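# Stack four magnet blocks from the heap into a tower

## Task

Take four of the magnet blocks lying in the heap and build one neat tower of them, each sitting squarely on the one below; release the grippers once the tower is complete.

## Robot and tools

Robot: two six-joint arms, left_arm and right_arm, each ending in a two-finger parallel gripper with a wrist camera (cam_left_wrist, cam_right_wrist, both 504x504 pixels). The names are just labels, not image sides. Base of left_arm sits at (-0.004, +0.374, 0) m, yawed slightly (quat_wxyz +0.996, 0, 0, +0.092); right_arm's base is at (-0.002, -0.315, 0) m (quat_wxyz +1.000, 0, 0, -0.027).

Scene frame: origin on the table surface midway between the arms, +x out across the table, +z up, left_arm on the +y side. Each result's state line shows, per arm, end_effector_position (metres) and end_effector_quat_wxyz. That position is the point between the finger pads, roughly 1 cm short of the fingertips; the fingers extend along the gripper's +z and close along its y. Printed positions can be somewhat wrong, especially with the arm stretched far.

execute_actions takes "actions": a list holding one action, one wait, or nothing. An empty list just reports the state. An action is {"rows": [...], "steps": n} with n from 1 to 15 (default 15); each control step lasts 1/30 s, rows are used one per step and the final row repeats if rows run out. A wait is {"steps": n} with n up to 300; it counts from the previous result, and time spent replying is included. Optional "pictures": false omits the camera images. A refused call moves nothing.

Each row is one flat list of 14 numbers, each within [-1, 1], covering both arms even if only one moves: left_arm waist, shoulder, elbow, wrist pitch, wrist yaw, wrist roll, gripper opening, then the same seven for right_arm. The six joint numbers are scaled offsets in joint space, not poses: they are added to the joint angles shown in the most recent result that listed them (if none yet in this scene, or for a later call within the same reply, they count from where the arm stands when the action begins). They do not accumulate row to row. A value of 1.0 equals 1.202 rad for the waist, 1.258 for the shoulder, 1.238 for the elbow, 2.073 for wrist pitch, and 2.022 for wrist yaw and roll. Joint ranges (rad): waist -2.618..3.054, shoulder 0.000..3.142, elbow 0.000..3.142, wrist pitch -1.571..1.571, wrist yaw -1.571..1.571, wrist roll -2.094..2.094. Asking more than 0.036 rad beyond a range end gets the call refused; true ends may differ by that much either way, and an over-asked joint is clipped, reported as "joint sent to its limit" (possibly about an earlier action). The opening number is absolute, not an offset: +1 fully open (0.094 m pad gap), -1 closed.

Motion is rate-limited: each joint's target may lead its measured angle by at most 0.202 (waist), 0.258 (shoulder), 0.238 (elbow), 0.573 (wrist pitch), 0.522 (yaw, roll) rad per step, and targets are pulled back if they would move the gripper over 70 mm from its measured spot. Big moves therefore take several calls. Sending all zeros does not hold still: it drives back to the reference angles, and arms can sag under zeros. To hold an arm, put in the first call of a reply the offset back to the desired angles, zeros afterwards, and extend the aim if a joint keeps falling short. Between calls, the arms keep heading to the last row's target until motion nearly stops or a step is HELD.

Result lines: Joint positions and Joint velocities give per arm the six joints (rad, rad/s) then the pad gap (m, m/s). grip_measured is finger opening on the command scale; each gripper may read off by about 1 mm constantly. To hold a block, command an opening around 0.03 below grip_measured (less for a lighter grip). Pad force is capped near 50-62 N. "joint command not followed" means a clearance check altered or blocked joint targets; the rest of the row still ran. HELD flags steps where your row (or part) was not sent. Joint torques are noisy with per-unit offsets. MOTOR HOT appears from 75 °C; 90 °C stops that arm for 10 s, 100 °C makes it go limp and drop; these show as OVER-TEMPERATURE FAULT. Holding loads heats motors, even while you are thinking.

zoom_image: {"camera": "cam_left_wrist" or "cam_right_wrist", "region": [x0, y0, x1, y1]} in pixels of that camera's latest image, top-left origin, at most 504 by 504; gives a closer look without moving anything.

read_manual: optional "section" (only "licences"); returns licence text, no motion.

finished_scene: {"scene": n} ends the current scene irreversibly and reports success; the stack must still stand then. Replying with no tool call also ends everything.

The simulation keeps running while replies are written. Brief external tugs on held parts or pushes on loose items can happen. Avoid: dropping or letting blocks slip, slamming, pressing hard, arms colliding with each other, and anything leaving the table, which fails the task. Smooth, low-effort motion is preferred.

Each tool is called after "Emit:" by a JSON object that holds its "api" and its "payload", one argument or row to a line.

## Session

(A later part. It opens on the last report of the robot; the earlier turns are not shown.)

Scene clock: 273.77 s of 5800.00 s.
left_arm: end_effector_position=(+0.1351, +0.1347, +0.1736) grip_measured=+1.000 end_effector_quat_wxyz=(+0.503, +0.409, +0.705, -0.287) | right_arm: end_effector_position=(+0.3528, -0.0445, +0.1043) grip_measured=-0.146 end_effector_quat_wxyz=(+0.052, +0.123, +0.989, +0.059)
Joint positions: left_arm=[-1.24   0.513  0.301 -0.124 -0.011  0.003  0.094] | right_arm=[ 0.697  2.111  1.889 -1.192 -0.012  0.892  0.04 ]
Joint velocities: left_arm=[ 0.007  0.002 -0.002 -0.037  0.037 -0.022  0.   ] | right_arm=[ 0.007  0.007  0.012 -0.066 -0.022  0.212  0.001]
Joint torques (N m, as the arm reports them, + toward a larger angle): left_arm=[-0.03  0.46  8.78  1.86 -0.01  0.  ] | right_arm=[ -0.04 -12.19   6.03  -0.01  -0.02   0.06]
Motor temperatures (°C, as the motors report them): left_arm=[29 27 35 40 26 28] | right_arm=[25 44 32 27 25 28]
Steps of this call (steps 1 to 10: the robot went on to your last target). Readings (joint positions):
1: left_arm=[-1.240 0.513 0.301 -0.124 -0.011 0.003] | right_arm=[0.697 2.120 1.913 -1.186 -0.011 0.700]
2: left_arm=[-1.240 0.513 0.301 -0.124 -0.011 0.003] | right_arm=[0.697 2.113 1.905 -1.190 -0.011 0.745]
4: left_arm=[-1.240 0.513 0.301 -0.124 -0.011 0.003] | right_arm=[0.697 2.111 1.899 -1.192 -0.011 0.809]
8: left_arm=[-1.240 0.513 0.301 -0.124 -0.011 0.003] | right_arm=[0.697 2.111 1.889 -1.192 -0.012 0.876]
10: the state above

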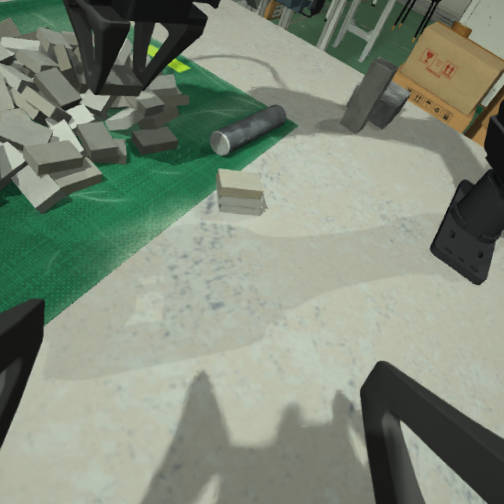

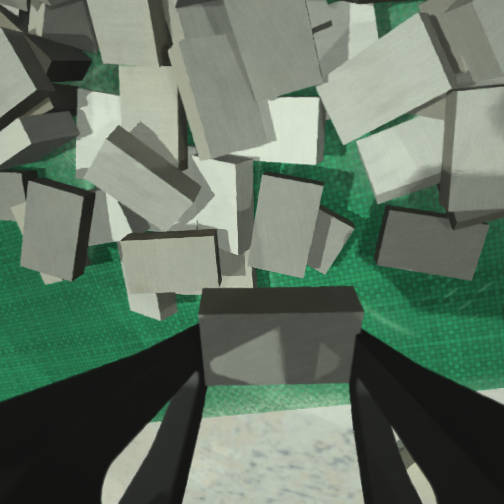

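Emit:
{"api": "execute_actions", "payload": {
  "actions": [
    {"rows":[[0,0,0,0,0,0,1,0.004,-0.025,-0.025,0.004,-0.004,0.035,-0.19],[0,0,0,0,0,0,1,0.008,-0.043,-0.05,0.008,-0.008,0.06,-0.19],[0,0,0,0,0,0,1,0.012,-0.063,-0.08,0.012,-0.012,0.085,-0.19],[0,0,0,0,0,0,1,0.016,-0.085,-0.115,0.016,-0.016,0.11,-0.19],[0,0,0,0,0,0,1,0.02,-0.107,-0.15,0.02,-0.02,0.135,-0.19],[0,0,0,0,0,0,1,0.024,-0.13,-0.19,0.024,-0.024,0.16,-0.19],[0,0,0,0,0,0,1,0.028,-0.152,-0.23,0.028,-0.028,0.185,-0.19],[0,0,0,0,0,0,1,0.032,-0.174,-0.27,0.032,-0.032,0.21,-0.19],[0,0,0,0,0,0,1,0.036,-0.196,-0.31,0.036,-0.036,0.235,-0.19],[0,0,0,0,0,0,1,0.04,-0.216,-0.345,0.04,-0.038,0.26,-0.19],[0,0,0,0,0,0,1,0.044,-0.234,-0.38,0.044,-0.038,0.285,-0.19],[0,0,0,0,0,0,1,0.048,-0.25,-0.41,0.048,-0.038,0.305,-0.19],[0,0,0,0,0,0,1,0.051,-0.262,-0.435,0.05,-0.038,0.315,-0.19],[0,0,0,0,0,0,1,0.051,-0.27,-0.455,0.05,-0.038,0.315,-0.19],[0,0,0,0,0,0,1,0.051,-0.272,-0.468,0.05,-0.038,0.315,-0.19]]}
  ],
  "pictures": false
}}

Emit:
{"api": "execute_actions", "payload": {
  "actions": [
    {"steps":15}
  ]
}}

Emit:
{"api": "zoom_image", "payload": {
  "camera": "cam_left_wrist",
  "region": [180,130,310,230]
}}

Scene clock: 281.60 s of 5800.00 s.
left_arm: end_effector_position=(+0.1351, +0.1347, +0.1736) grip_measured=+1.000 end_effector_quat_wxyz=(+0.503, +0.409, +0.705, -0.287) | right_arm: end_effector_position=(+0.2390, -0.0915, +0.0789) grip_measured=-0.146 end_effector_quat_wxyz=(-0.035, +0.351, +0.935, +0.023)
Joint positions: left_arm=[-1.24   0.513  0.301 -0.124 -0.011  0.003  0.094] | right_arm=[ 0.752  1.799  1.363 -1.128 -0.083  1.418  0.04 ]
Joint velocities: left_arm=[-0.007  0.002 -0.007 -0.007 -0.066 -0.022  0.   ] | right_arm=[ 0.061 -0.281 -0.72   0.022 -0.125  0.652  0.   ]
Joint torques (N m, as the arm reports them, + toward a larger angle): left_arm=[-0.02  0.47  8.73  1.84  0.01 -0.01] | right_arm=[ 0.16 -8.87  6.26  0.19  0.    0.01]
Motor temperatures (°C, as the motors report them): left_arm=[29 27 35 41 26 28] | right_arm=[25 44 31 27 25 28]
Steps of this call (steps 1 to 30: the robot went on to your last target; steps 31 to 90: nothing new was sent; then 4.33 s passed at rest; steps 91 to 105: all 15 steps of this action). Readings (joint positions):
91: left_arm=[-1.240 0.513 0.301 -0.124 -0.011 0.003] | right_arm=[0.697 2.111 1.889 -1.192 -0.014 0.927]
92: left_arm=[-1.240 0.513 0.301 -0.124 -0.011 0.003] | right_arm=[0.697 2.106 1.880 -1.186 -0.016 0.941]
94: left_arm=[-1.240 0.513 0.301 -0.124 -0.011 0.003] | right_arm=[0.698 2.074 1.825 -1.169 -0.024 0.990]
98: left_arm=[-1.240 0.513 0.301 -0.124 -0.011 0.003] | right_arm=[0.712 1.964 1.650 -1.151 -0.047 1.138]
105: the state above

Scene clock: 282.10 s of 5800.00 s.
left_arm: end_effector_position=(+0.1351, +0.1347, +0.1736) grip_measured=+1.000 end_effector_quat_wxyz=(+0.503, +0.409, +0.705, -0.287) | right_arm: end_effector_position=(+0.2336, -0.0942, +0.0708) grip_measured=-0.146 end_effector_quat_wxyz=(-0.040, +0.398, +0.916, +0.019)
Joint positions: left_arm=[-1.24   0.513  0.301 -0.124 -0.011  0.003  0.094] | right_arm=[ 0.753  1.791  1.32  -1.101 -0.089  1.519  0.04 ]
Joint velocities: left_arm=[-0.012 -0.007  0.007 -0.022 -0.037 -0.007  0.   ] | right_arm=[ 0.012 -0.002 -0.002 -0.037  0.007  0.007  0.001]
Joint torques (N m, as the arm reports them, + toward a larger angle): left_arm=[-0.03  0.5   8.59  1.85 -0.01 -0.01] | right_arm=[ 0.41 -9.78  5.96 -0.13 -0.08  0.04]
Motor temperatures (°C, as the motors report them): left_arm=[29 27 35 41 26 28] | right_arm=[25 44 31 27 25 28]
Steps of this call (steps 1 to 15: the robot went on to your last target). Readings (joint positions):
1: left_arm=[-1.240 0.513 0.301 -0.124 -0.011 0.003] | right_arm=[0.753 1.793 1.343 -1.128 -0.086 1.440]
2: left_arm=[-1.240 0.513 0.301 -0.124 -0.011 0.003] | right_arm=[0.753 1.791 1.331 -1.128 -0.087 1.456]
4: left_arm=[-1.240 0.513 0.301 -0.124 -0.011 0.003] | right_arm=[0.753 1.791 1.321 -1.124 -0.087 1.481]
8: left_arm=[-1.240 0.513 0.301 -0.124 -0.011 0.003] | right_arm=[0.753 1.791 1.320 -1.110 -0.089 1.506]
15: the state above

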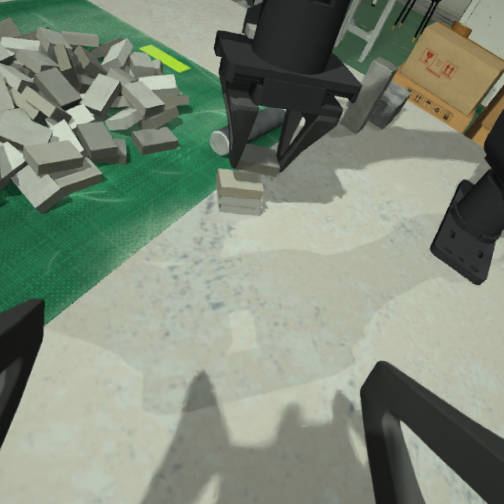

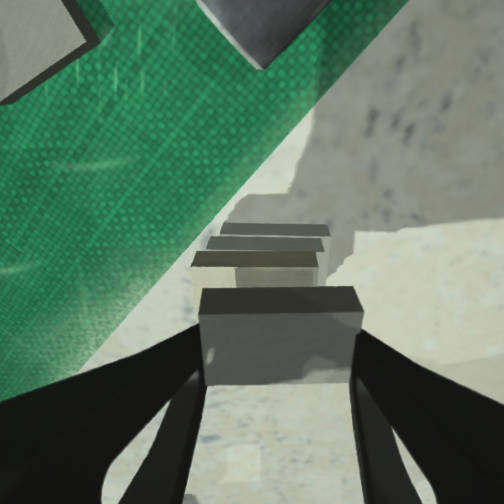

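Region (180, 130, 310, 230) of cam_left_wrist's 504x504 image, scaled by 3.877, with more detail than that image has; it fills the top 388 rows of this view, and the rest is white.

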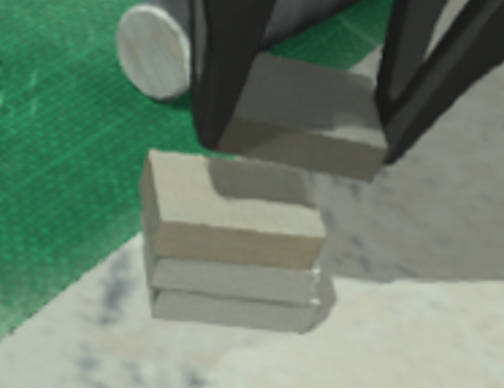

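Emit:
{"api": "execute_actions", "payload": {
  "actions": [
    {"rows":[[0,0,0,0,0,0,1,0,0.004,0.02,0.01,0,0,-0.19],[0,0,0,0,0,0,1,0,0.008,0.03,0.014,0,0,-0.19],[0,0,0,0,0,0,1,0,0.013,0.039,0.018,0,0,-0.19],[0,0,0,0,0,0,1,0,0.018,0.039,0.022,0,0,-0.19],[0,0,0,0,0,0,1,0,0.023,0.039,0.025,0,0,-0.19],[0,0,0,0,0,0,1,0,0.028,0.039,0.025,0,0,-0.19],[0,0,0,0,0,0,1,0,0.033,0.039,0.025,0,0,-0.19],[0,0,0,0,0,0,1,0,0.038,0.039,0.025,0,0,-0.19],[0,0,0,0,0,0,1,0,0.043,0.039,0.025,0,0,-0.19]]}
  ],
  "pictures": false
}}

Emit:
{"api": "execute_actions", "payload": {
  "actions": [
    {"steps":5}
  ]
}}

Emit:
{"api": "zoom_image", "payload": {
  "camera": "cam_left_wrist",
  "region": [180,130,310,230]
}}

Scene clock: 290.83 s of 5800.00 s.
left_arm: end_effector_position=(+0.1351, +0.1347, +0.1736) grip_measured=+1.000 end_effector_quat_wxyz=(+0.503, +0.409, +0.705, -0.287) | right_arm: end_effector_position=(+0.2422, -0.0870, +0.0577) grip_measured=-0.146 end_effector_quat_wxyz=(-0.040, +0.400, +0.916, +0.019)
Joint positions: left_arm=[-1.24   0.513  0.301 -0.124 -0.011  0.003  0.094] | right_arm=[ 0.753  1.844  1.334 -1.061 -0.089  1.523  0.04 ]
Joint velocities: left_arm=[ 0.007  0.007  0.002 -0.037  0.022  0.022  0.   ] | right_arm=[ 0.022 -0.007  0.007  0.051  0.037 -0.037 -0.001]
Joint torques (N m, as the arm reports them, + toward a larger angle): left_arm=[ 0.01  0.42  8.79  1.84 -0.03 -0.02] | right_arm=[-0.03 -8.04  9.87 -0.12 -0.06 -0.05]
Motor temperatures (°C, as the motors report them): left_arm=[29 27 35 41 26 28] | right_arm=[25 43 31 27 25 28]
Steps of this call (steps 1 to 15: the robot went on to your last target; steps 16 to 90: nothing new was sent; then 5.23 s passed at rest; steps 91 to 105: all 15 steps of this action). Readings (joint positions):
91: left_arm=[-1.240 0.513 0.301 -0.124 -0.011 0.003] | right_arm=[0.753 1.791 1.320 -1.099 -0.089 1.523]
92: left_arm=[-1.240 0.513 0.301 -0.124 -0.011 0.003] | right_arm=[0.753 1.791 1.320 -1.096 -0.089 1.523]
94: left_arm=[-1.240 0.513 0.301 -0.124 -0.011 0.003] | right_arm=[0.753 1.795 1.324 -1.091 -0.089 1.523]
98: left_arm=[-1.240 0.513 0.301 -0.124 -0.011 0.003] | right_arm=[0.753 1.819 1.333 -1.070 -0.089 1.523]
105: the state above

Scene clock: 291.00 s of 5800.00 s.
left_arm: end_effector_position=(+0.1351, +0.1347, +0.1736) grip_measured=+1.000 end_effector_quat_wxyz=(+0.503, +0.409, +0.705, -0.287) | right_arm: end_effector_position=(+0.2424, -0.0869, +0.0577) grip_measured=-0.146 end_effector_quat_wxyz=(-0.040, +0.399, +0.916, +0.020)
Joint positions: left_arm=[-1.24   0.513  0.301 -0.124 -0.011  0.003  0.094] | right_arm=[ 0.753  1.844  1.334 -1.06  -0.089  1.523  0.04 ]
Joint velocities: left_arm=[ 0.017 -0.007 -0.012  0.022  0.007 -0.022  0.   ] | right_arm=[-0.017 -0.012 -0.002  0.051  0.022  0.007 -0.001]
Joint torques (N m, as the arm reports them, + toward a larger angle): left_arm=[ 0.03  0.51  8.82  1.85 -0.04  0.02] | right_arm=[-0.02 -8.13  9.71 -0.1  -0.06 -0.05]
Motor temperatures (°C, as the motors report them): left_arm=[29 27 35 41 26 28] | right_arm=[25 43 31 27 25 28]
Steps of this call (steps 1 to 5: the robot went on to your last target). Readings (joint positions):
1: left_arm=[-1.240 0.513 0.301 -0.124 -0.011 0.003] | right_arm=[0.753 1.844 1.334 -1.060 -0.089 1.523]
2: left_arm=[-1.240 0.513 0.301 -0.124 -0.011 0.003] | right_arm=[0.753 1.844 1.334 -1.060 -0.089 1.523]
4: left_arm=[-1.240 0.513 0.301 -0.124 -0.011 0.003] | right_arm=[0.753 1.844 1.334 -1.060 -0.089 1.523]
5: the state above

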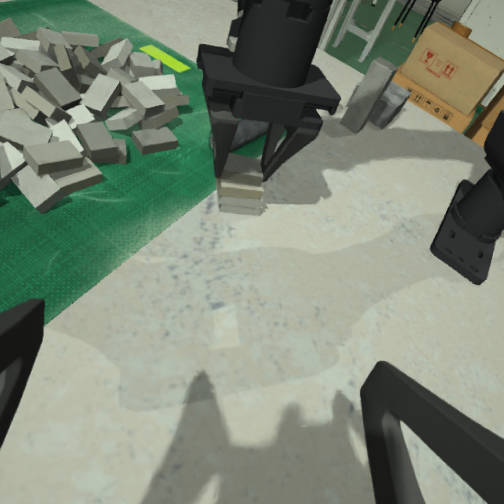

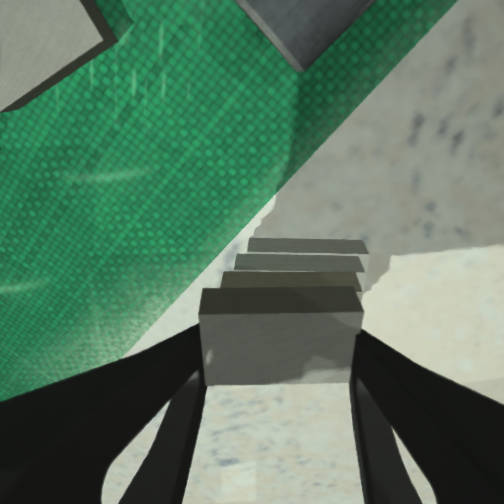

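Region (180, 130, 310, 230) of cam_left_wrist's 504x504 image, scaled by 3.877, with more detail than that image has; it fills the top 388 rows of this view, and the rest is white.

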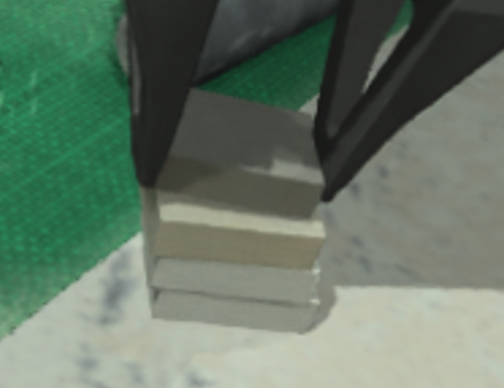

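Emit:
{"api": "execute_actions", "payload": {
  "actions": [
    {"rows":[[0,0,0,0,0,0,1,0,0,-0.01,0,0,0,-0.19],[0,0,0,0,0,0,1,0,0,-0.016,0,0,0,-0.19],[0,0,0,0,0,0,1,0,0,-0.021,0,0,0,-0.19],[0,0,0,0,0,0,1,0,0,-0.026,0,0,0,-0.19]],"steps":12}
  ]
}}

Emit:
{"api": "zoom_image", "payload": {
  "camera": "cam_left_wrist",
  "region": [180,130,310,230]
}}

Scene clock: 295.07 s of 5800.00 s.
left_arm: end_effector_position=(+0.1351, +0.1347, +0.1736) grip_measured=+1.000 end_effector_quat_wxyz=(+0.503, +0.409, +0.705, -0.287) | right_arm: end_effector_position=(+0.2424, -0.0867, +0.0577) grip_measured=-0.146 end_effector_quat_wxyz=(-0.040, +0.399, +0.916, +0.020)
Joint positions: left_arm=[-1.24   0.513  0.301 -0.124 -0.011  0.003  0.094] | right_arm=[ 0.753  1.844  1.334 -1.059 -0.089  1.523  0.04 ]
Joint velocities: left_arm=[-0.017 -0.007  0.002 -0.022  0.051  0.081  0.   ] | right_arm=[-0.007 -0.007 -0.002 -0.037  0.051 -0.037  0.001]
Joint torques (N m, as the arm reports them, + toward a larger angle): left_arm=[-0.03  0.49  8.7   1.8  -0.01  0.  ] | right_arm=[ 0.   -8.31  4.1  -0.19 -0.05 -0.01]
Motor temperatures (°C, as the motors report them): left_arm=[29 27 35 41 26 28] | right_arm=[25 42 32 27 25 28]
Steps of this call (steps 1 to 15: the robot went on to your last target; steps 16 to 90: nothing new was sent; then 0.67 s passed at rest; steps 91 to 102: all 12 steps of this action). Readings (joint positions):
91: left_arm=[-1.240 0.513 0.301 -0.124 -0.011 0.003] | right_arm=[0.753 1.844 1.334 -1.059 -0.089 1.523]
92: left_arm=[-1.240 0.513 0.301 -0.124 -0.011 0.003] | right_arm=[0.753 1.844 1.334 -1.059 -0.089 1.523]
94: left_arm=[-1.240 0.513 0.301 -0.124 -0.011 0.003] | right_arm=[0.753 1.844 1.334 -1.059 -0.089 1.523]
98: left_arm=[-1.240 0.513 0.301 -0.124 -0.011 0.003] | right_arm=[0.753 1.844 1.334 -1.059 -0.089 1.523]
102: the state above

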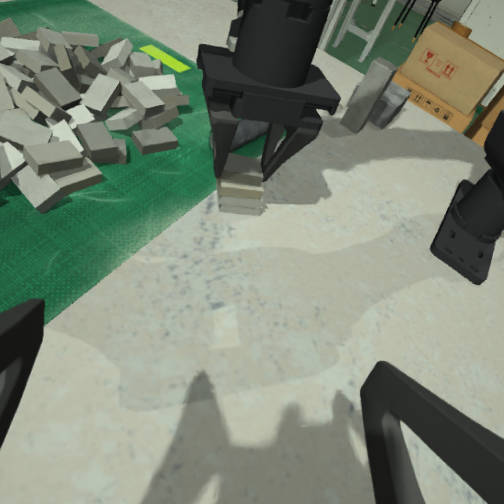

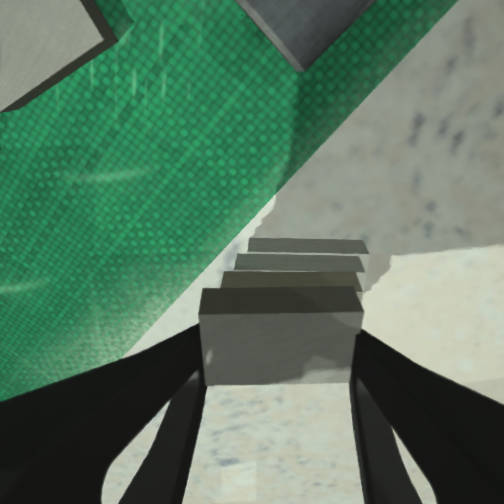

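Region (180, 130, 310, 230) of cam_left_wrist's 504x504 image, scaled by 3.877, with more detail than that image has; it fills the top 388 rows of this view, and the rest is white.

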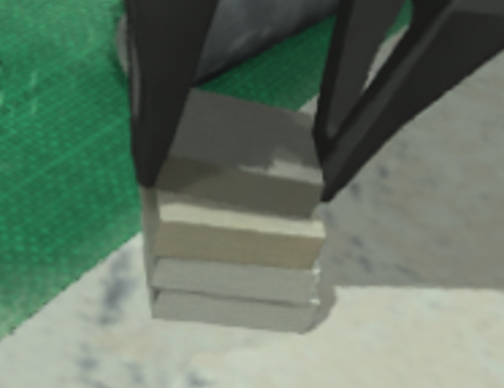

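Emit:
{"api": "execute_actions", "payload": {
  "actions": [
    {"rows":[[0,0,0,0,0,0,1,0,-0.015,0,0,0,0,-0.19],[0,0,0,0,0,0,1,0,-0.022,0,0,0,0,-0.19],[0,0,0,0,0,0,1,0,-0.028,0,0,0,0,-0.19],[0,0,0,0,0,0,1,0,-0.028,0,0,0,0,-0.19],[0,0,0,0,0,0,1,0,-0.028,0,0,0,0,-0.19],[0,0,0,0,0,0,1,0.01,-0.028,0,-0.01,0,0.006,-0.19],[0,0,0,0,0,0,1,0.016,-0.028,0,-0.016,0,0.008,-0.19]]}
  ],
  "pictures": false
}}

Emit:
{"api": "execute_actions", "payload": {
  "actions": [
    {"steps":6}
  ]
}}

Emit:
{"api": "zoom_image", "payload": {
  "camera": "cam_left_wrist",
  "region": [180,130,310,230]
}}

Scene clock: 298.70 s of 5800.00 s.
left_arm: end_effector_position=(+0.1351, +0.1347, +0.1736) grip_measured=+1.000 end_effector_quat_wxyz=(+0.503, +0.409, +0.705, -0.287) | right_arm: end_effector_position=(+0.2388, -0.0850, +0.0617) grip_measured=-0.146 end_effector_quat_wxyz=(-0.040, +0.399, +0.916, +0.022)
Joint positions: left_arm=[-1.24   0.513  0.301 -0.124 -0.011  0.003  0.094] | right_arm=[ 0.763  1.832  1.334 -1.068 -0.09   1.532  0.04 ]
Joint velocities: left_arm=[ 0.017  0.007  0.007 -0.066  0.022 -0.037  0.   ] | right_arm=[-0.022 -0.002 -0.002  0.051 -0.095  0.007 -0.   ]
Joint torques (N m, as the arm reports them, + toward a larger angle): left_arm=[-0.1   0.49  8.76  1.85 -0.02  0.05] | right_arm=[  0.8  -10.13   6.76  -0.38  -0.06   0.07]
Motor temperatures (°C, as the motors report them): left_arm=[29 27 35 41 26 28] | right_arm=[25 42 31 27 25 28]
Steps of this call (steps 1 to 15: the robot went on to your last target; steps 16 to 90: nothing new was sent; then 0.13 s passed at rest; steps 91 to 105: all 15 steps of this action). Readings (joint positions):
91: left_arm=[-1.240 0.513 0.301 -0.124 -0.011 0.003] | right_arm=[0.753 1.844 1.334 -1.059 -0.089 1.523]
92: left_arm=[-1.240 0.513 0.301 -0.124 -0.011 0.003] | right_arm=[0.753 1.844 1.334 -1.059 -0.089 1.523]
94: left_arm=[-1.240 0.513 0.301 -0.124 -0.011 0.003] | right_arm=[0.753 1.841 1.334 -1.059 -0.089 1.523]
98: left_arm=[-1.240 0.513 0.301 -0.124 -0.011 0.003] | right_arm=[0.755 1.833 1.334 -1.062 -0.089 1.527]
105: the state above

Scene clock: 298.90 s of 5800.00 s.
left_arm: end_effector_position=(+0.1351, +0.1347, +0.1736) grip_measured=+1.000 end_effector_quat_wxyz=(+0.503, +0.409, +0.705, -0.287) | right_arm: end_effector_position=(+0.2386, -0.0852, +0.0617) grip_measured=-0.146 end_effector_quat_wxyz=(-0.040, +0.399, +0.916, +0.021)
Joint positions: left_arm=[-1.24   0.513  0.301 -0.124 -0.011  0.003  0.094] | right_arm=[ 0.763  1.832  1.334 -1.069 -0.09   1.532  0.04 ]
Joint velocities: left_arm=[ 0.007 -0.002 -0.022 -0.037 -0.051 -0.037  0.   ] | right_arm=[-0.012  0.002  0.002  0.007 -0.007 -0.022  0.001]
Joint torques (N m, as the arm reports them, + toward a larger angle): left_arm=[-0.19  0.52  8.69  1.82 -0.01 -0.01] | right_arm=[  0.72 -10.12   6.81  -0.38  -0.05   0.05]
Motor temperatures (°C, as the motors report them): left_arm=[29 27 35 41 26 28] | right_arm=[25 42 31 27 25 28]
Steps of this call (steps 1 to 6: the robot went on to your last target). Readings (joint positions):
1: left_arm=[-1.240 0.513 0.301 -0.124 -0.011 0.003] | right_arm=[0.763 1.832 1.334 -1.068 -0.090 1.532]
2: left_arm=[-1.240 0.513 0.301 -0.124 -0.011 0.003] | right_arm=[0.763 1.832 1.334 -1.069 -0.090 1.532]
4: left_arm=[-1.240 0.513 0.301 -0.124 -0.011 0.003] | right_arm=[0.763 1.832 1.334 -1.069 -0.090 1.532]
6: the state above

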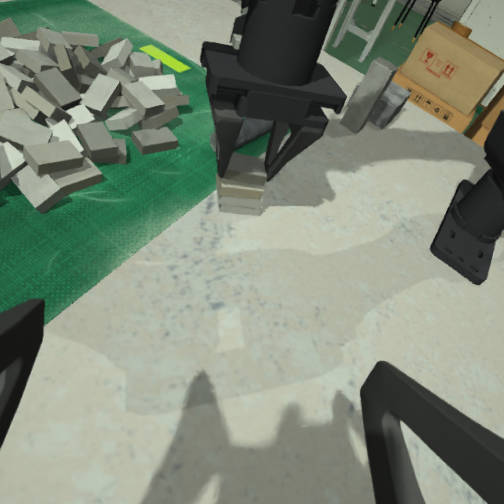

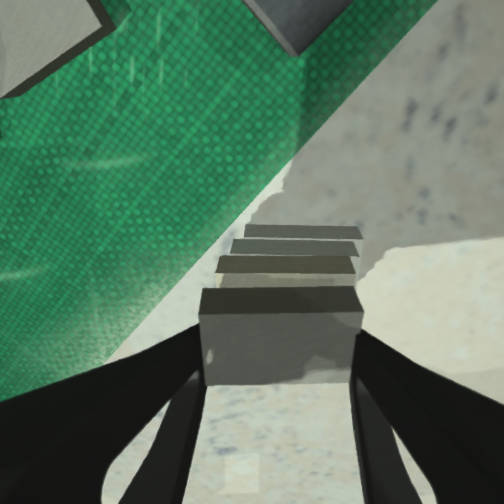

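Region (180, 130, 310, 230) of cam_left_wrist's 504x504 image, scaled by 3.877, with more detail than that image has; it fills the top 388 rows of this view, and the rest is white.

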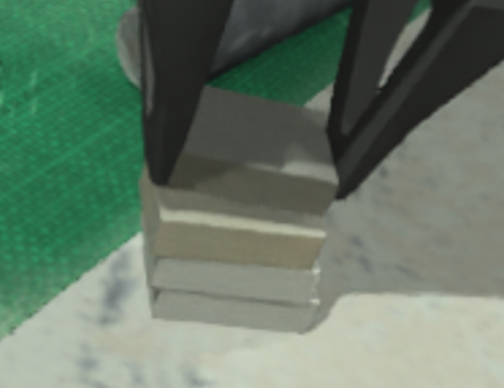

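Emit:
{"api": "execute_actions", "payload": {
  "actions": [
    {"rows":[[0,0,0,0,0,0,1,0,0,0,0,0.008,0,-0.19],[0,0,0,0,0,0,1,0,0,0,0,0.008,0,-0.19],[0,0,0,0,0,0,1,0,0.003,0,0,0.008,0,-0.19],[0,0,0,0,0,0,1,0,0.006,0,0,0.008,0,-0.19],[0,0,0,0,0,0,1,0,0.009,0,0,0.008,0,-0.19],[0,0,0,0,0,0,1,0,0.012,0,0,0.008,0,-0.19],[0,0,0,0,0,0,1,0,0.015,0,0,0.008,0,-0.19],[0,0,0,0,0,0,1,0,0.018,0,0,0.008,0,-0.19]]}
  ]
}}

Emit:
{"api": "zoom_image", "payload": {
  "camera": "cam_left_wrist",
  "region": [180,130,310,230]
}}

Scene clock: 303.87 s of 5800.00 s.
left_arm: end_effector_position=(+0.1351, +0.1347, +0.1736) grip_measured=+1.000 end_effector_quat_wxyz=(+0.503, +0.409, +0.705, -0.287) | right_arm: end_effector_position=(+0.2382, -0.0865, +0.0557) grip_measured=-0.146 end_effector_quat_wxyz=(-0.042, +0.400, +0.916, +0.012)
Joint positions: left_arm=[-1.24   0.513  0.301 -0.124 -0.011  0.003  0.094] | right_arm=[ 0.763  1.851  1.334 -1.069 -0.087  1.533  0.04 ]
Joint velocities: left_arm=[-0.002 -0.007 -0.012 -0.007  0.007 -0.095  0.   ] | right_arm=[-0.022 -0.012 -0.012  0.051  0.022 -0.007  0.001]
Joint torques (N m, as the arm reports them, + toward a larger angle): left_arm=[ 0.03  0.53  8.77  1.82 -0.02  0.01] | right_arm=[-0.02 -7.91  6.69 -0.22  0.04 -0.02]
Motor temperatures (°C, as the motors report them): left_arm=[29 27 35 41 26 28] | right_arm=[25 42 31 27 25 28]
Steps of this call (steps 1 to 15: the robot went on to your last target; steps 16 to 90: nothing new was sent; then 1.47 s passed at rest; steps 91 to 105: all 15 steps of this action). Readings (joint positions):
91: left_arm=[-1.240 0.513 0.301 -0.124 -0.011 0.003] | right_arm=[0.763 1.832 1.334 -1.069 -0.090 1.533]
92: left_arm=[-1.240 0.513 0.301 -0.124 -0.011 0.003] | right_arm=[0.763 1.832 1.334 -1.069 -0.089 1.533]
94: left_arm=[-1.240 0.513 0.301 -0.124 -0.011 0.003] | right_arm=[0.763 1.832 1.334 -1.069 -0.088 1.533]
98: left_arm=[-1.240 0.513 0.301 -0.124 -0.011 0.003] | right_arm=[0.763 1.837 1.334 -1.069 -0.087 1.533]
105: the state above

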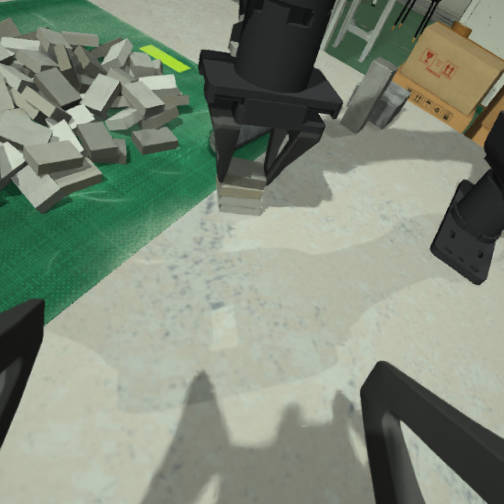

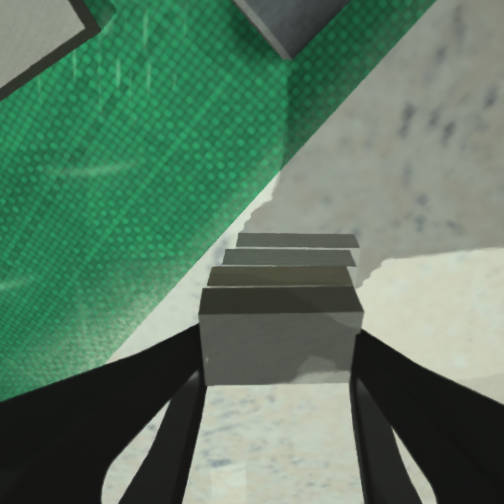

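Region (180, 130, 310, 230) of cam_left_wrist's 504x504 image, scaled by 3.877, with more detail than that image has; it fills the top 388 rows of this view, and the rest is white.

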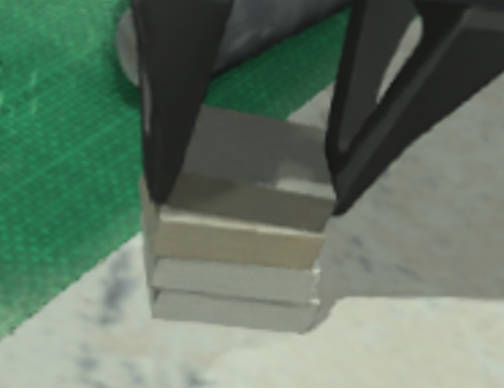

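Emit:
{"api": "execute_actions", "payload": {
  "actions": [
    {"rows":[[0,0,0,0,0,0,1,0,0,0,0,0,0,-0.13],[0,0,0,0,0,0,1,0,0,0,0,0,0,-0.08],[0,0,0,0,0,0,1,0,0,0,0,0,0,0],[0,0,0,0,0,0,1,0,0,0,0,0,0,0.1],[0,0,0,0,0,0,1,0,0,0,0,0,0,0.2],[0,0,0,0,0,0,1,0,0,0,0,0,0,0.28]],"steps":10}
  ]
}}

Emit:
{"api": "execute_actions", "payload": {
  "actions": [
    {"rows":[[0,0,0,0,0,0,1,0,-0.01,-0.012,0.015,0,0,0.28],[0,0,0,0,0,0,1,0,-0.015,-0.02,0.022,0,0,0.28],[0,0,0,0,0,0,1,0,-0.02,-0.028,0.029,0,0,0.28],[0,0,0,0,0,0,1,0,-0.022,-0.037,0.036,0,0,0.28],[0,0,0,0,0,0,1,0,-0.022,-0.046,0.043,0,0,0.28],[0,0,0,0,0,0,1,0,-0.022,-0.055,0.05,0,0,0.28],[0,0,0,0,0,0,1,0,-0.022,-0.064,0.057,0,0,0.28],[0,0,0,0,0,0,1,0,-0.022,-0.073,0.064,0,0,0.28],[0,0,0,0,0,0,1,0,-0.022,-0.082,0.071,0,0,0.28],[0,0,0,0,0,0,1,0,-0.022,-0.091,0.078,0,0,0.28],[0,0,0,0,0,0,1,0,-0.022,-0.1,0.085,0,0,0.28],[0,0,0,0,0,0,1,0,-0.022,-0.109,0.091,0,0,0.28],[0,0,0,0,0,0,1,0,-0.022,-0.117,0.094,0,0,0.28],[0,0,0,0,0,0,1,0,-0.022,-0.124,0.094,0,0,0.28],[0,0,0,0,0,0,1,0,-0.022,-0.129,0.094,0,0,0.28]]}
  ],
  "pictures": false
}}

Emit:
{"api": "execute_actions", "payload": {
  "actions": [
    {"steps":12}
  ]
}}

Emit:
{"api": "zoom_image", "payload": {
  "camera": "cam_left_wrist",
  "region": [180,130,310,230]
}}

Scene clock: 314.40 s of 5800.00 s.
left_arm: end_effector_position=(+0.1351, +0.1347, +0.1736) grip_measured=+1.000 end_effector_quat_wxyz=(+0.503, +0.409, +0.705, -0.287) | right_arm: end_effector_position=(+0.2381, -0.0864, +0.0557) grip_measured=+0.277 end_effector_quat_wxyz=(-0.043, +0.400, +0.916, +0.012)
Joint positions: left_arm=[-1.24   0.513  0.301 -0.124 -0.011  0.003  0.094] | right_arm=[ 0.763  1.851  1.334 -1.069 -0.087  1.533  0.06 ]
Joint velocities: left_arm=[ 0.012 -0.002  0.017 -0.066  0.007 -0.007  0.   ] | right_arm=[-0.002 -0.002  0.007 -0.022 -0.037 -0.037  0.001]
Joint torques (N m, as the arm reports them, + toward a larger angle): left_arm=[ 0.    0.47  8.67  1.84 -0.03  0.  ] | right_arm=[-0.01 -8.34  6.92 -0.24 -0.07 -0.02]
Motor temperatures (°C, as the motors report them): left_arm=[29 27 35 41 26 28] | right_arm=[25 41 31 27 25 28]
Steps of this call (steps 1 to 15: the robot went on to your last target; steps 16 to 90: nothing new was sent; then 7.20 s passed at rest; steps 91 to 100: all 10 steps of this action). Readings (joint positions):
91: left_arm=[-1.240 0.513 0.301 -0.124 -0.011 0.003] | right_arm=[0.763 1.851 1.334 -1.069 -0.087 1.533]
92: left_arm=[-1.240 0.513 0.301 -0.124 -0.011 0.003] | right_arm=[0.763 1.851 1.334 -1.069 -0.087 1.533]
94: left_arm=[-1.240 0.513 0.301 -0.124 -0.011 0.003] | right_arm=[0.763 1.851 1.334 -1.069 -0.087 1.533]
98: left_arm=[-1.240 0.513 0.301 -0.124 -0.011 0.003] | right_arm=[0.763 1.851 1.334 -1.069 -0.087 1.533]
100: the state above

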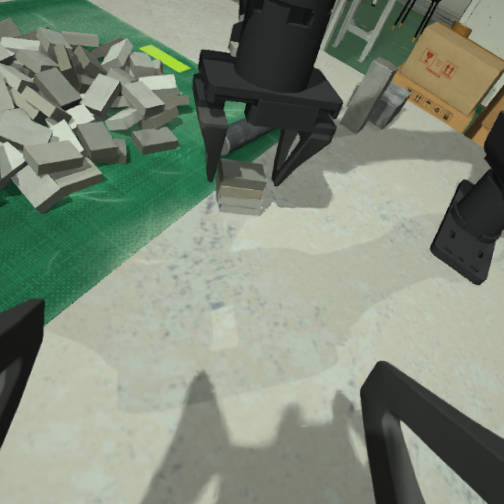

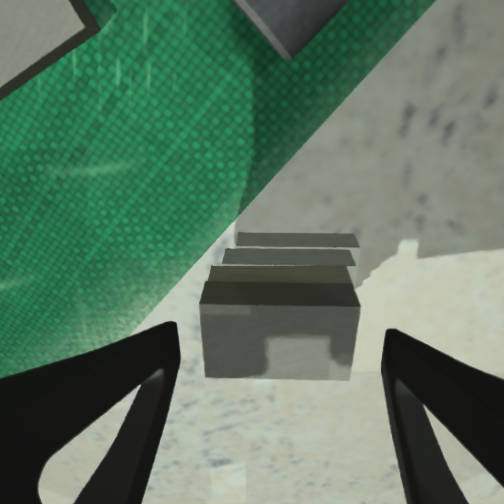

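Scene clock: 314.90 s of 5800.00 s.
left_arm: end_effector_position=(+0.1351, +0.1347, +0.1736) grip_measured=+1.000 end_effector_quat_wxyz=(+0.503, +0.409, +0.705, -0.287) | right_arm: end_effector_position=(+0.2358, -0.0882, +0.0289) grip_measured=+0.278 end_effector_quat_wxyz=(-0.035, +0.399, +0.916, +0.029)
Joint positions: left_arm=[-1.24   0.513  0.301 -0.124 -0.011  0.003  0.094] | right_arm=[ 0.763  1.84   1.208 -0.916 -0.088  1.533  0.06 ]
Joint velocities: left_arm=[ 0.007 -0.012 -0.022  0.066 -0.081 -0.037  0.   ] | right_arm=[-0.002  0.012 -0.247  0.154 -0.037  0.022 -0.001]
Joint torques (N m, as the arm reports them, + toward a larger angle): left_arm=[-0.15  0.52  8.67  1.81 -0.01  0.  ] | right_arm=[ 0.   -9.59  5.12 -0.06 -0.05  0.  ]
Motor temperatures (°C, as the motors report them): left_arm=[29 27 35 41 26 28] | right_arm=[25 41 31 27 25 28]
Steps of this call (steps 1 to 15: all 15 steps of this action). Readings (joint positions):
1: left_arm=[-1.240 0.513 0.301 -0.124 -0.011 0.003] | right_arm=[0.763 1.851 1.334 -1.068 -0.088 1.533]
2: left_arm=[-1.240 0.513 0.301 -0.124 -0.011 0.003] | right_arm=[0.763 1.851 1.334 -1.063 -0.088 1.533]
4: left_arm=[-1.240 0.513 0.301 -0.124 -0.011 0.003] | right_arm=[0.763 1.848 1.327 -1.043 -0.088 1.533]
8: left_arm=[-1.240 0.513 0.301 -0.124 -0.011 0.003] | right_arm=[0.763 1.840 1.287 -0.996 -0.088 1.533]
15: the state above

Scene clock: 315.30 s of 5800.00 s.
left_arm: end_effector_position=(+0.1351, +0.1347, +0.1736) grip_measured=+1.000 end_effector_quat_wxyz=(+0.503, +0.409, +0.705, -0.287) | right_arm: end_effector_position=(+0.2370, -0.0870, +0.0255) grip_measured=+0.278 end_effector_quat_wxyz=(-0.032, +0.399, +0.916, +0.035)
Joint positions: left_arm=[-1.24   0.513  0.301 -0.124 -0.011  0.003  0.094] | right_arm=[ 0.763  1.84   1.192 -0.888 -0.089  1.533  0.06 ]
Joint velocities: left_arm=[-0.012 -0.022 -0.017  0.051 -0.007 -0.037  0.   ] | right_arm=[-0.022 -0.017 -0.017  0.007 -0.051 -0.051  0.001]
Joint torques (N m, as the arm reports them, + toward a larger angle): left_arm=[ 0.02  0.46  8.71  1.83  0.03 -0.01] | right_arm=[-0.01 -9.37  4.96  0.   -0.05 -0.01]
Motor temperatures (°C, as the motors report them): left_arm=[29 27 35 42 26 28] | right_arm=[25 41 31 27 25 28]
Steps of this call (steps 1 to 12: the robot went on to your last target). Readings (joint positions):
1: left_arm=[-1.240 0.513 0.301 -0.124 -0.011 0.003] | right_arm=[0.763 1.840 1.200 -0.911 -0.089 1.533]
2: left_arm=[-1.240 0.513 0.301 -0.124 -0.011 0.003] | right_arm=[0.763 1.840 1.196 -0.907 -0.089 1.533]
4: left_arm=[-1.240 0.513 0.301 -0.124 -0.011 0.003] | right_arm=[0.763 1.840 1.192 -0.903 -0.089 1.533]
8: left_arm=[-1.240 0.513 0.301 -0.124 -0.011 0.003] | right_arm=[0.763 1.840 1.192 -0.892 -0.089 1.533]
12: the state above

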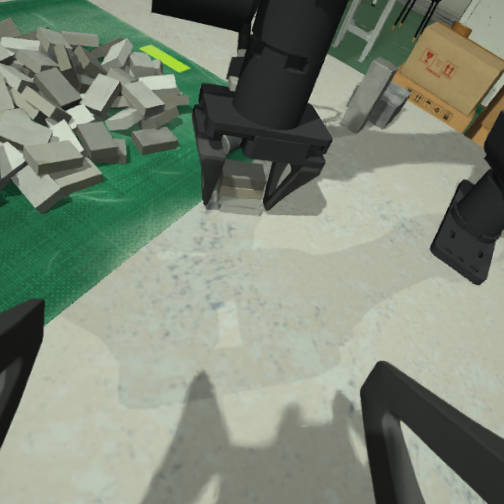

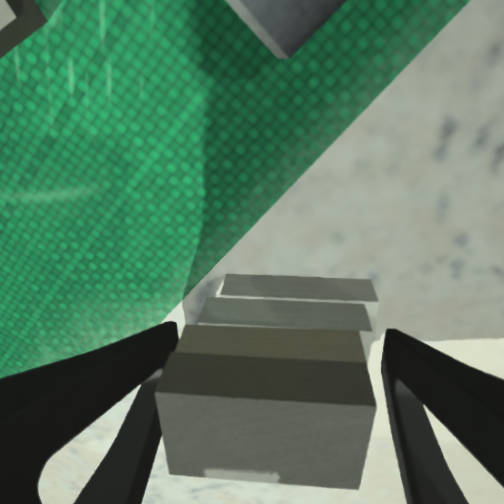

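Region (180, 130, 310, 230) of cam_left_wrist's 504x504 image, scaled by 3.877, with more detail than that image has; it fills the top 388 rows of this view, and the rest is white.

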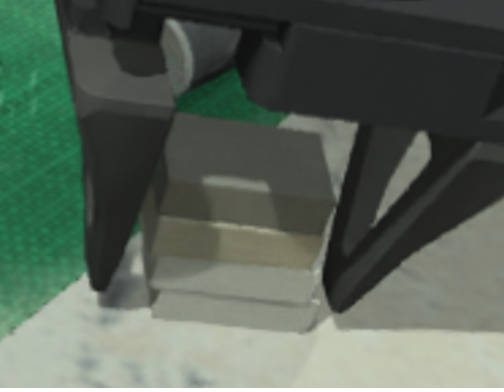

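Emit:
{"api": "execute_actions", "payload": {
  "actions": [
    {"rows":[[0,0,0,0,0,0,1,0,0.005,0,0,0,0,0.24],[0,0,0,0,0,0,1,0,0.009,0,0,0,0,0.2],[0,0,0,0,0,0,1,0,0.012,0,0,0,0,0.16],[0,0,0,0,0,0,1,0,0.012,0,0,0,0,0.12],[0,0,0,0,0,0,1,0,0.012,0,0,0,0,0.09],[0,0,0,0,0,0,1,0,0.012,0,0,0,0,0.06],[0,0,0,0,0,0,1,0,0.012,0,0,0,0,0.03],[0,0,0,0,0,0,1,0,0.012,0,0,0,0,0],[0,0,0,0,0,0,1,0,0.012,0,0,0,0,-0.025],[0,0,0,0,0,0,1,0,0.012,0,0,0,0,-0.05],[0,0,0,0,0,0,1,0,0.012,0,0,0,0,-0.075],[0,0,0,0,0,0,1,0,0.012,0,0,0,0,-0.1],[0,0,0,0,0,0,1,0,0.012,0,0,0,0,-0.12],[0,0,0,0,0,0,1,0,0.012,0,0,0,0,-0.14],[0,0,0,0,0,0,1,0,0.012,0,0,0,0,-0.155]]}
  ],
  "pictures": false
}}

Emit:
{"api": "execute_actions", "payload": {
  "actions": [
    {"steps":6}
  ]
}}

Emit:
{"api": "execute_actions", "payload": {
  "actions": [
    {"rows":[[0,0,0,0,0,0,1,0,0,0,0,0,0,-0.13],[0,0,0,0,0,0,1,0,0,0,0,0,0,-0.1],[0,0,0,0,0,0,1,0,0,0,0,0,0,-0.05],[0,0,0,0,0,0,1,0,0,0,0,0,0,0.05],[0,0,0,0,0,0,1,0,0,0,0,0,0,0.2],[0,0,0,0,0,0,1,0,0,0,0,0,0,0.35]],"steps":10}
  ]
}}

Emit:
{"api": "zoom_image", "payload": {
  "camera": "cam_left_wrist",
  "region": [180,130,310,230]
}}

Scene clock: 322.60 s of 5800.00 s.
left_arm: end_effector_position=(+0.1351, +0.1347, +0.1736) grip_measured=+1.000 end_effector_quat_wxyz=(+0.503, +0.409, +0.705, -0.287) | right_arm: end_effector_position=(+0.2343, -0.0891, +0.0246) grip_measured=-0.134 end_effector_quat_wxyz=(-0.036, +0.399, +0.916, +0.028)
Joint positions: left_arm=[-1.24   0.513  0.301 -0.124 -0.011  0.003  0.094] | right_arm=[ 0.763  1.843  1.192 -0.901 -0.089  1.533  0.041]
Joint velocities: left_arm=[ 0.007  0.002 -0.002  0.022 -0.022 -0.007  0.   ] | right_arm=[-0.017  0.042 -0.017  0.051 -0.007 -0.037 -0.006]
Joint torques (N m, as the arm reports them, + toward a larger angle): left_arm=[-0.03  0.4   8.72  1.84 -0.01 -0.02] | right_arm=[ 0.02 -7.29  6.43 -0.01 -0.05 -0.01]
Motor temperatures (°C, as the motors report them): left_arm=[29 27 35 42 26 28] | right_arm=[25 41 31 27 25 28]
Steps of this call (steps 1 to 30: the robot went on to your last target; steps 31 to 90: nothing new was sent; then 3.80 s passed at rest; steps 91 to 105: all 15 steps of this action). Readings (joint positions):
91: left_arm=[-1.240 0.513 0.301 -0.124 -0.011 0.003] | right_arm=[0.763 1.840 1.192 -0.886 -0.089 1.533]
92: left_arm=[-1.240 0.513 0.301 -0.124 -0.011 0.003] | right_arm=[0.763 1.840 1.192 -0.886 -0.089 1.533]
94: left_arm=[-1.240 0.513 0.301 -0.124 -0.011 0.003] | right_arm=[0.763 1.840 1.192 -0.886 -0.089 1.533]
98: left_arm=[-1.240 0.513 0.301 -0.124 -0.011 0.003] | right_arm=[0.763 1.842 1.192 -0.893 -0.089 1.533]
105: the state above

Scene clock: 322.80 s of 5800.00 s.
left_arm: end_effector_position=(+0.1351, +0.1347, +0.1736) grip_measured=+1.000 end_effector_quat_wxyz=(+0.503, +0.409, +0.705, -0.287) | right_arm: end_effector_position=(+0.2343, -0.0892, +0.0245) grip_measured=-0.135 end_effector_quat_wxyz=(-0.036, +0.399, +0.916, +0.028)
Joint positions: left_arm=[-1.24   0.513  0.301 -0.124 -0.011  0.003  0.094] | right_arm=[ 0.763  1.843  1.192 -0.901 -0.089  1.533  0.041]
Joint velocities: left_arm=[ 0.007 -0.007  0.012 -0.007  0.022  0.022  0.   ] | right_arm=[-0.002  0.002 -0.007 -0.081 -0.007 -0.081  0.001]
Joint torques (N m, as the arm reports them, + toward a larger angle): left_arm=[-0.1   0.42  8.68  1.82  0.    0.  ] | right_arm=[-0.01 -7.04  6.51 -0.04 -0.05 -0.01]
Motor temperatures (°C, as the motors report them): left_arm=[29 27 35 42 26 28] | right_arm=[25 41 31 27 25 28]
Steps of this call (steps 1 to 6: the robot went on to your last target). Readings (joint positions):
1: left_arm=[-1.240 0.513 0.301 -0.124 -0.011 0.003] | right_arm=[0.763 1.843 1.192 -0.901 -0.089 1.533]
2: left_arm=[-1.240 0.513 0.301 -0.124 -0.011 0.003] | right_arm=[0.763 1.843 1.192 -0.901 -0.089 1.533]
4: left_arm=[-1.240 0.513 0.301 -0.124 -0.011 0.003] | right_arm=[0.763 1.843 1.192 -0.901 -0.089 1.533]
6: the state above

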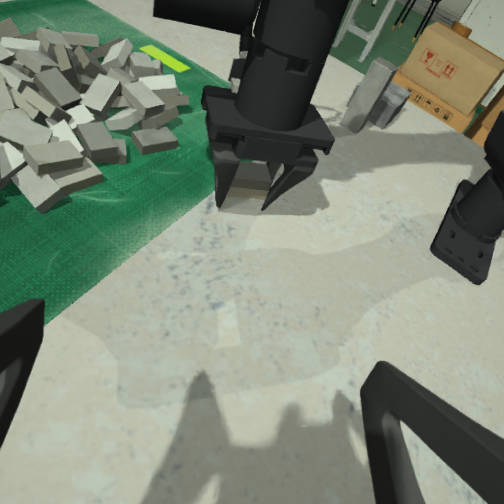

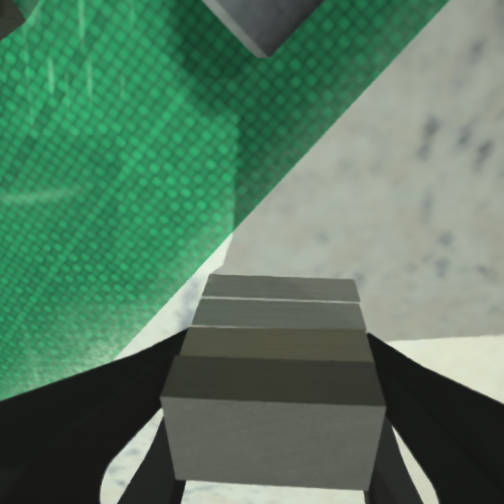

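Scene clock: 323.13 s of 5800.00 s.
left_arm: end_effector_position=(+0.1351, +0.1347, +0.1736) grip_measured=+1.000 end_effector_quat_wxyz=(+0.503, +0.409, +0.705, -0.287) | right_arm: end_effector_position=(+0.2341, -0.0891, +0.0245) grip_measured=+0.347 end_effector_quat_wxyz=(-0.037, +0.399, +0.916, +0.028)
Joint positions: left_arm=[-1.24   0.513  0.301 -0.124 -0.011  0.003  0.094] | right_arm=[ 0.763  1.843  1.192 -0.901 -0.09   1.533  0.063]
Joint velocities: left_arm=[-0.002 -0.007 -0.017 -0.022 -0.051 -0.007  0.   ] | right_arm=[-0.017 -0.012  0.007 -0.037  0.007  0.007  0.   ]
Joint torques (N m, as the arm reports them, + toward a larger angle): left_arm=[0.   0.42 8.75 1.81 0.   0.02] | right_arm=[-0.02 -8.09  6.37 -0.12 -0.05 -0.01]
Motor temperatures (°C, as the motors report them): left_arm=[29 27 35 42 26 28] | right_arm=[25 41 31 27 25 28]
Steps of this call (steps 1 to 10: all 10 steps of this action). Readings (joint positions):
1: left_arm=[-1.240 0.513 0.301 -0.124 -0.011 0.003] | right_arm=[0.763 1.843 1.192 -0.901 -0.089 1.533]
2: left_arm=[-1.240 0.513 0.301 -0.124 -0.011 0.003] | right_arm=[0.763 1.843 1.192 -0.901 -0.089 1.533]
4: left_arm=[-1.240 0.513 0.301 -0.124 -0.011 0.003] | right_arm=[0.763 1.843 1.192 -0.901 -0.090 1.533]
8: left_arm=[-1.240 0.513 0.301 -0.124 -0.011 0.003] | right_arm=[0.763 1.843 1.192 -0.901 -0.090 1.533]
10: the state above

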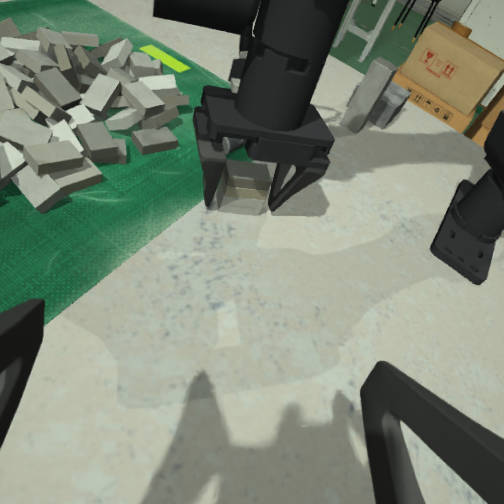

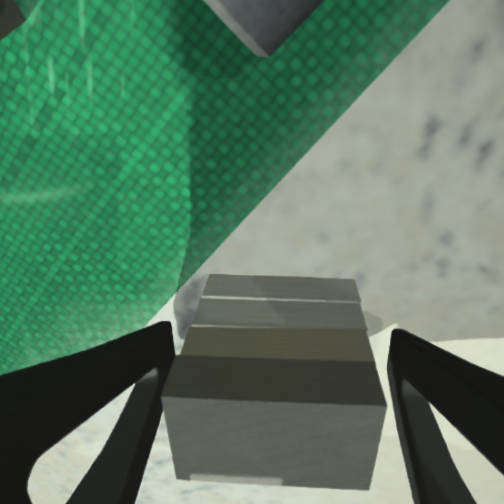

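Region (180, 130, 310, 230) of cam_left_wrist's 504x504 image, scaled by 3.877, with more detail than that image has; it fills the top 388 rows of this view, and the rest is white.

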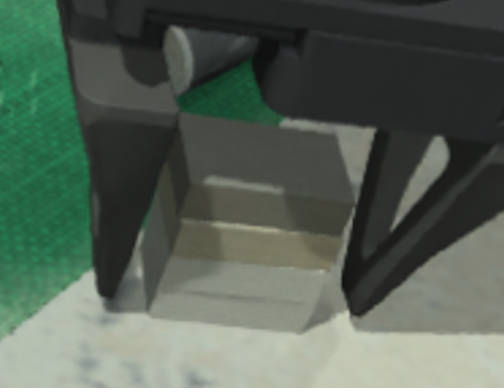

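Emit:
{"api": "execute_actions", "payload": {
  "actions": [
    {"rows":[[0,0,0,0,0,0,1,0,-0.015,0.025,-0.015,0,0,0.4],[0,0,0,0,0,0,1,0,-0.02,0.034,-0.024,0,0,0.45],[0,0,0,0,0,0,1,0,-0.025,0.043,-0.033,0,0,0.5],[0,0,0,0,0,0,1,0,-0.03,0.052,-0.042,0,0,0.5],[0,0,0,0,0,0,1,0,-0.035,0.061,-0.051,0,0,0.5],[0,0,0,0,0,0,1,0,-0.04,0.07,-0.06,0,0,0.5],[0,0,0,0,0,0,1,0,-0.045,0.08,-0.069,0,0,0.5],[0,0,0,0,0,0,1,0,-0.05,0.09,-0.078,0,0,0.5],[0,0,0,0,0,0,1,0,-0.055,0.1,-0.087,0,0,0.5],[0,0,0,0,0,0,1,0,-0.06,0.11,-0.096,0,0,0.5],[0,0,0,0,0,0,1,0,-0.065,0.12,-0.105,0,0,0.5],[0,0,0,0,0,0,1,0,-0.07,0.13,-0.112,0,0,0.5],[0,0,0,0,0,0,1,0,-0.075,0.14,-0.118,0,0,0.5],[0,0,0,0,0,0,1,0,-0.08,0.15,-0.12,0,0,0.5]]}
  ],
  "pictures": false
}}

Emit:
{"api": "execute_actions", "payload": {
  "actions": [
    {"steps":10}
  ]
}}

Emit:
{"api": "zoom_image", "payload": {
  "camera": "cam_left_wrist",
  "region": [180,130,310,230]
}}

Scene clock: 330.43 s of 5800.00 s.
left_arm: end_effector_position=(+0.1351, +0.1347, +0.1736) grip_measured=+1.000 end_effector_quat_wxyz=(+0.503, +0.409, +0.705, -0.287) | right_arm: end_effector_position=(+0.2390, -0.0848, +0.0828) grip_measured=+0.498 end_effector_quat_wxyz=(-0.028, +0.398, +0.916, +0.046)
Joint positions: left_arm=[-1.24   0.513  0.301 -0.124 -0.011  0.003  0.094] | right_arm=[ 0.763  1.766  1.336 -1.083 -0.091  1.533  0.07 ]
Joint velocities: left_arm=[-0.007 -0.017 -0.007 -0.007  0.022 -0.081  0.   ] | right_arm=[-0.017 -0.183  0.276 -0.242 -0.051 -0.037 -0.001]
Joint torques (N m, as the arm reports them, + toward a larger angle): left_arm=[-0.04  0.46  8.62  1.83 -0.02  0.01] | right_arm=[ 0.   -9.    9.16 -0.33 -0.05 -0.02]
Motor temperatures (°C, as the motors report them): left_arm=[29 27 35 42 26 28] | right_arm=[25 41 31 27 25 28]
Steps of this call (steps 1 to 15: the robot went on to your last target; steps 16 to 90: nothing new was sent; then 3.80 s passed at rest; steps 91 to 105: all 15 steps of this action). Readings (joint positions):
91: left_arm=[-1.240 0.513 0.301 -0.124 -0.011 0.003] | right_arm=[0.763 1.843 1.192 -0.902 -0.090 1.533]
92: left_arm=[-1.240 0.513 0.301 -0.124 -0.011 0.003] | right_arm=[0.763 1.843 1.192 -0.905 -0.090 1.533]
94: left_arm=[-1.240 0.513 0.301 -0.124 -0.011 0.003] | right_arm=[0.763 1.842 1.200 -0.925 -0.091 1.533]
98: left_arm=[-1.240 0.513 0.301 -0.124 -0.011 0.003] | right_arm=[0.763 1.820 1.243 -0.981 -0.091 1.533]
105: the state above

Scene clock: 330.77 s of 5800.00 s.
left_arm: end_effector_position=(+0.1351, +0.1347, +0.1736) grip_measured=+1.000 end_effector_quat_wxyz=(+0.503, +0.409, +0.705, -0.287) | right_arm: end_effector_position=(+0.2348, -0.0884, +0.0896) grip_measured=+0.498 end_effector_quat_wxyz=(-0.031, +0.398, +0.916, +0.039)
Joint positions: left_arm=[-1.24   0.513  0.301 -0.124 -0.011  0.003  0.094] | right_arm=[ 0.763  1.754  1.351 -1.123 -0.091  1.533  0.07 ]
Joint velocities: left_arm=[ 0.002 -0.007 -0.017  0.066 -0.037 -0.037  0.   ] | right_arm=[-0.017  0.002 -0.007 -0.037 -0.066  0.007 -0.   ]
Joint torques (N m, as the arm reports them, + toward a larger angle): left_arm=[-0.15  0.54  8.78  1.85 -0.02  0.01] | right_arm=[ 0.   -8.87  9.32 -0.3  -0.06 -0.02]
Motor temperatures (°C, as the motors report them): left_arm=[29 27 35 42 26 28] | right_arm=[25 41 31 27 25 28]
Steps of this call (steps 1 to 10: the robot went on to your last target). Readings (joint positions):
1: left_arm=[-1.240 0.513 0.301 -0.124 -0.011 0.003] | right_arm=[0.763 1.761 1.343 -1.090 -0.091 1.533]
2: left_arm=[-1.240 0.513 0.301 -0.124 -0.011 0.003] | right_arm=[0.763 1.757 1.348 -1.096 -0.091 1.533]
4: left_arm=[-1.240 0.513 0.301 -0.124 -0.011 0.003] | right_arm=[0.763 1.754 1.351 -1.106 -0.091 1.533]
8: left_arm=[-1.240 0.513 0.301 -0.124 -0.011 0.003] | right_arm=[0.763 1.754 1.351 -1.120 -0.091 1.533]
10: the state above

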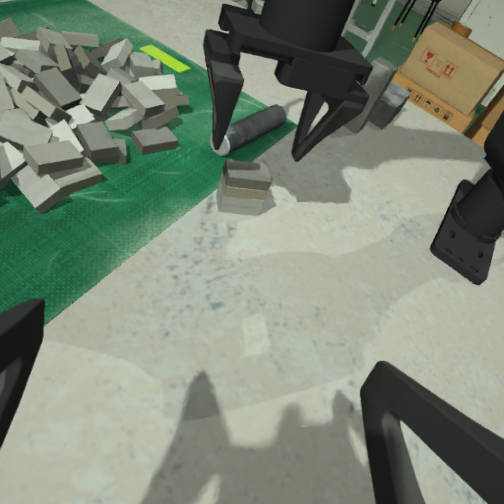

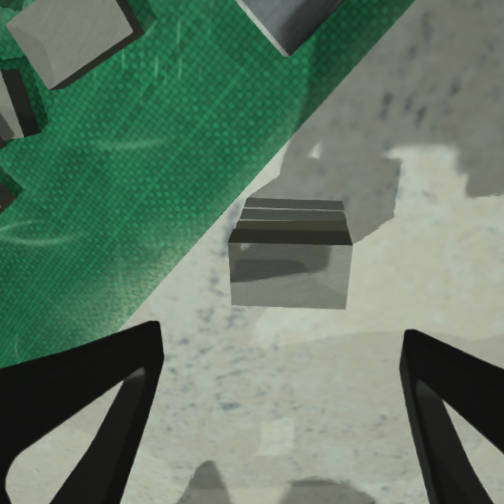

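Region (180, 130, 310, 230) of cam_left_wrist's 504x504 image, scaled by 3.877, with more detail than that image has; it fills the top 388 rows of this view, and the rest is white.

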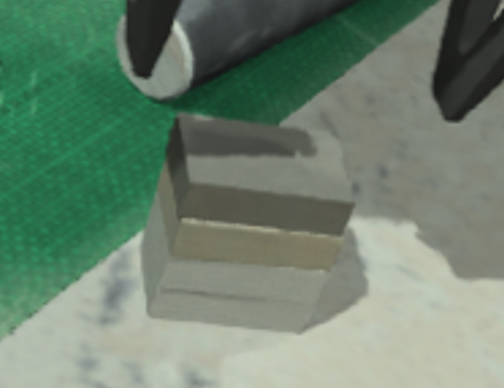

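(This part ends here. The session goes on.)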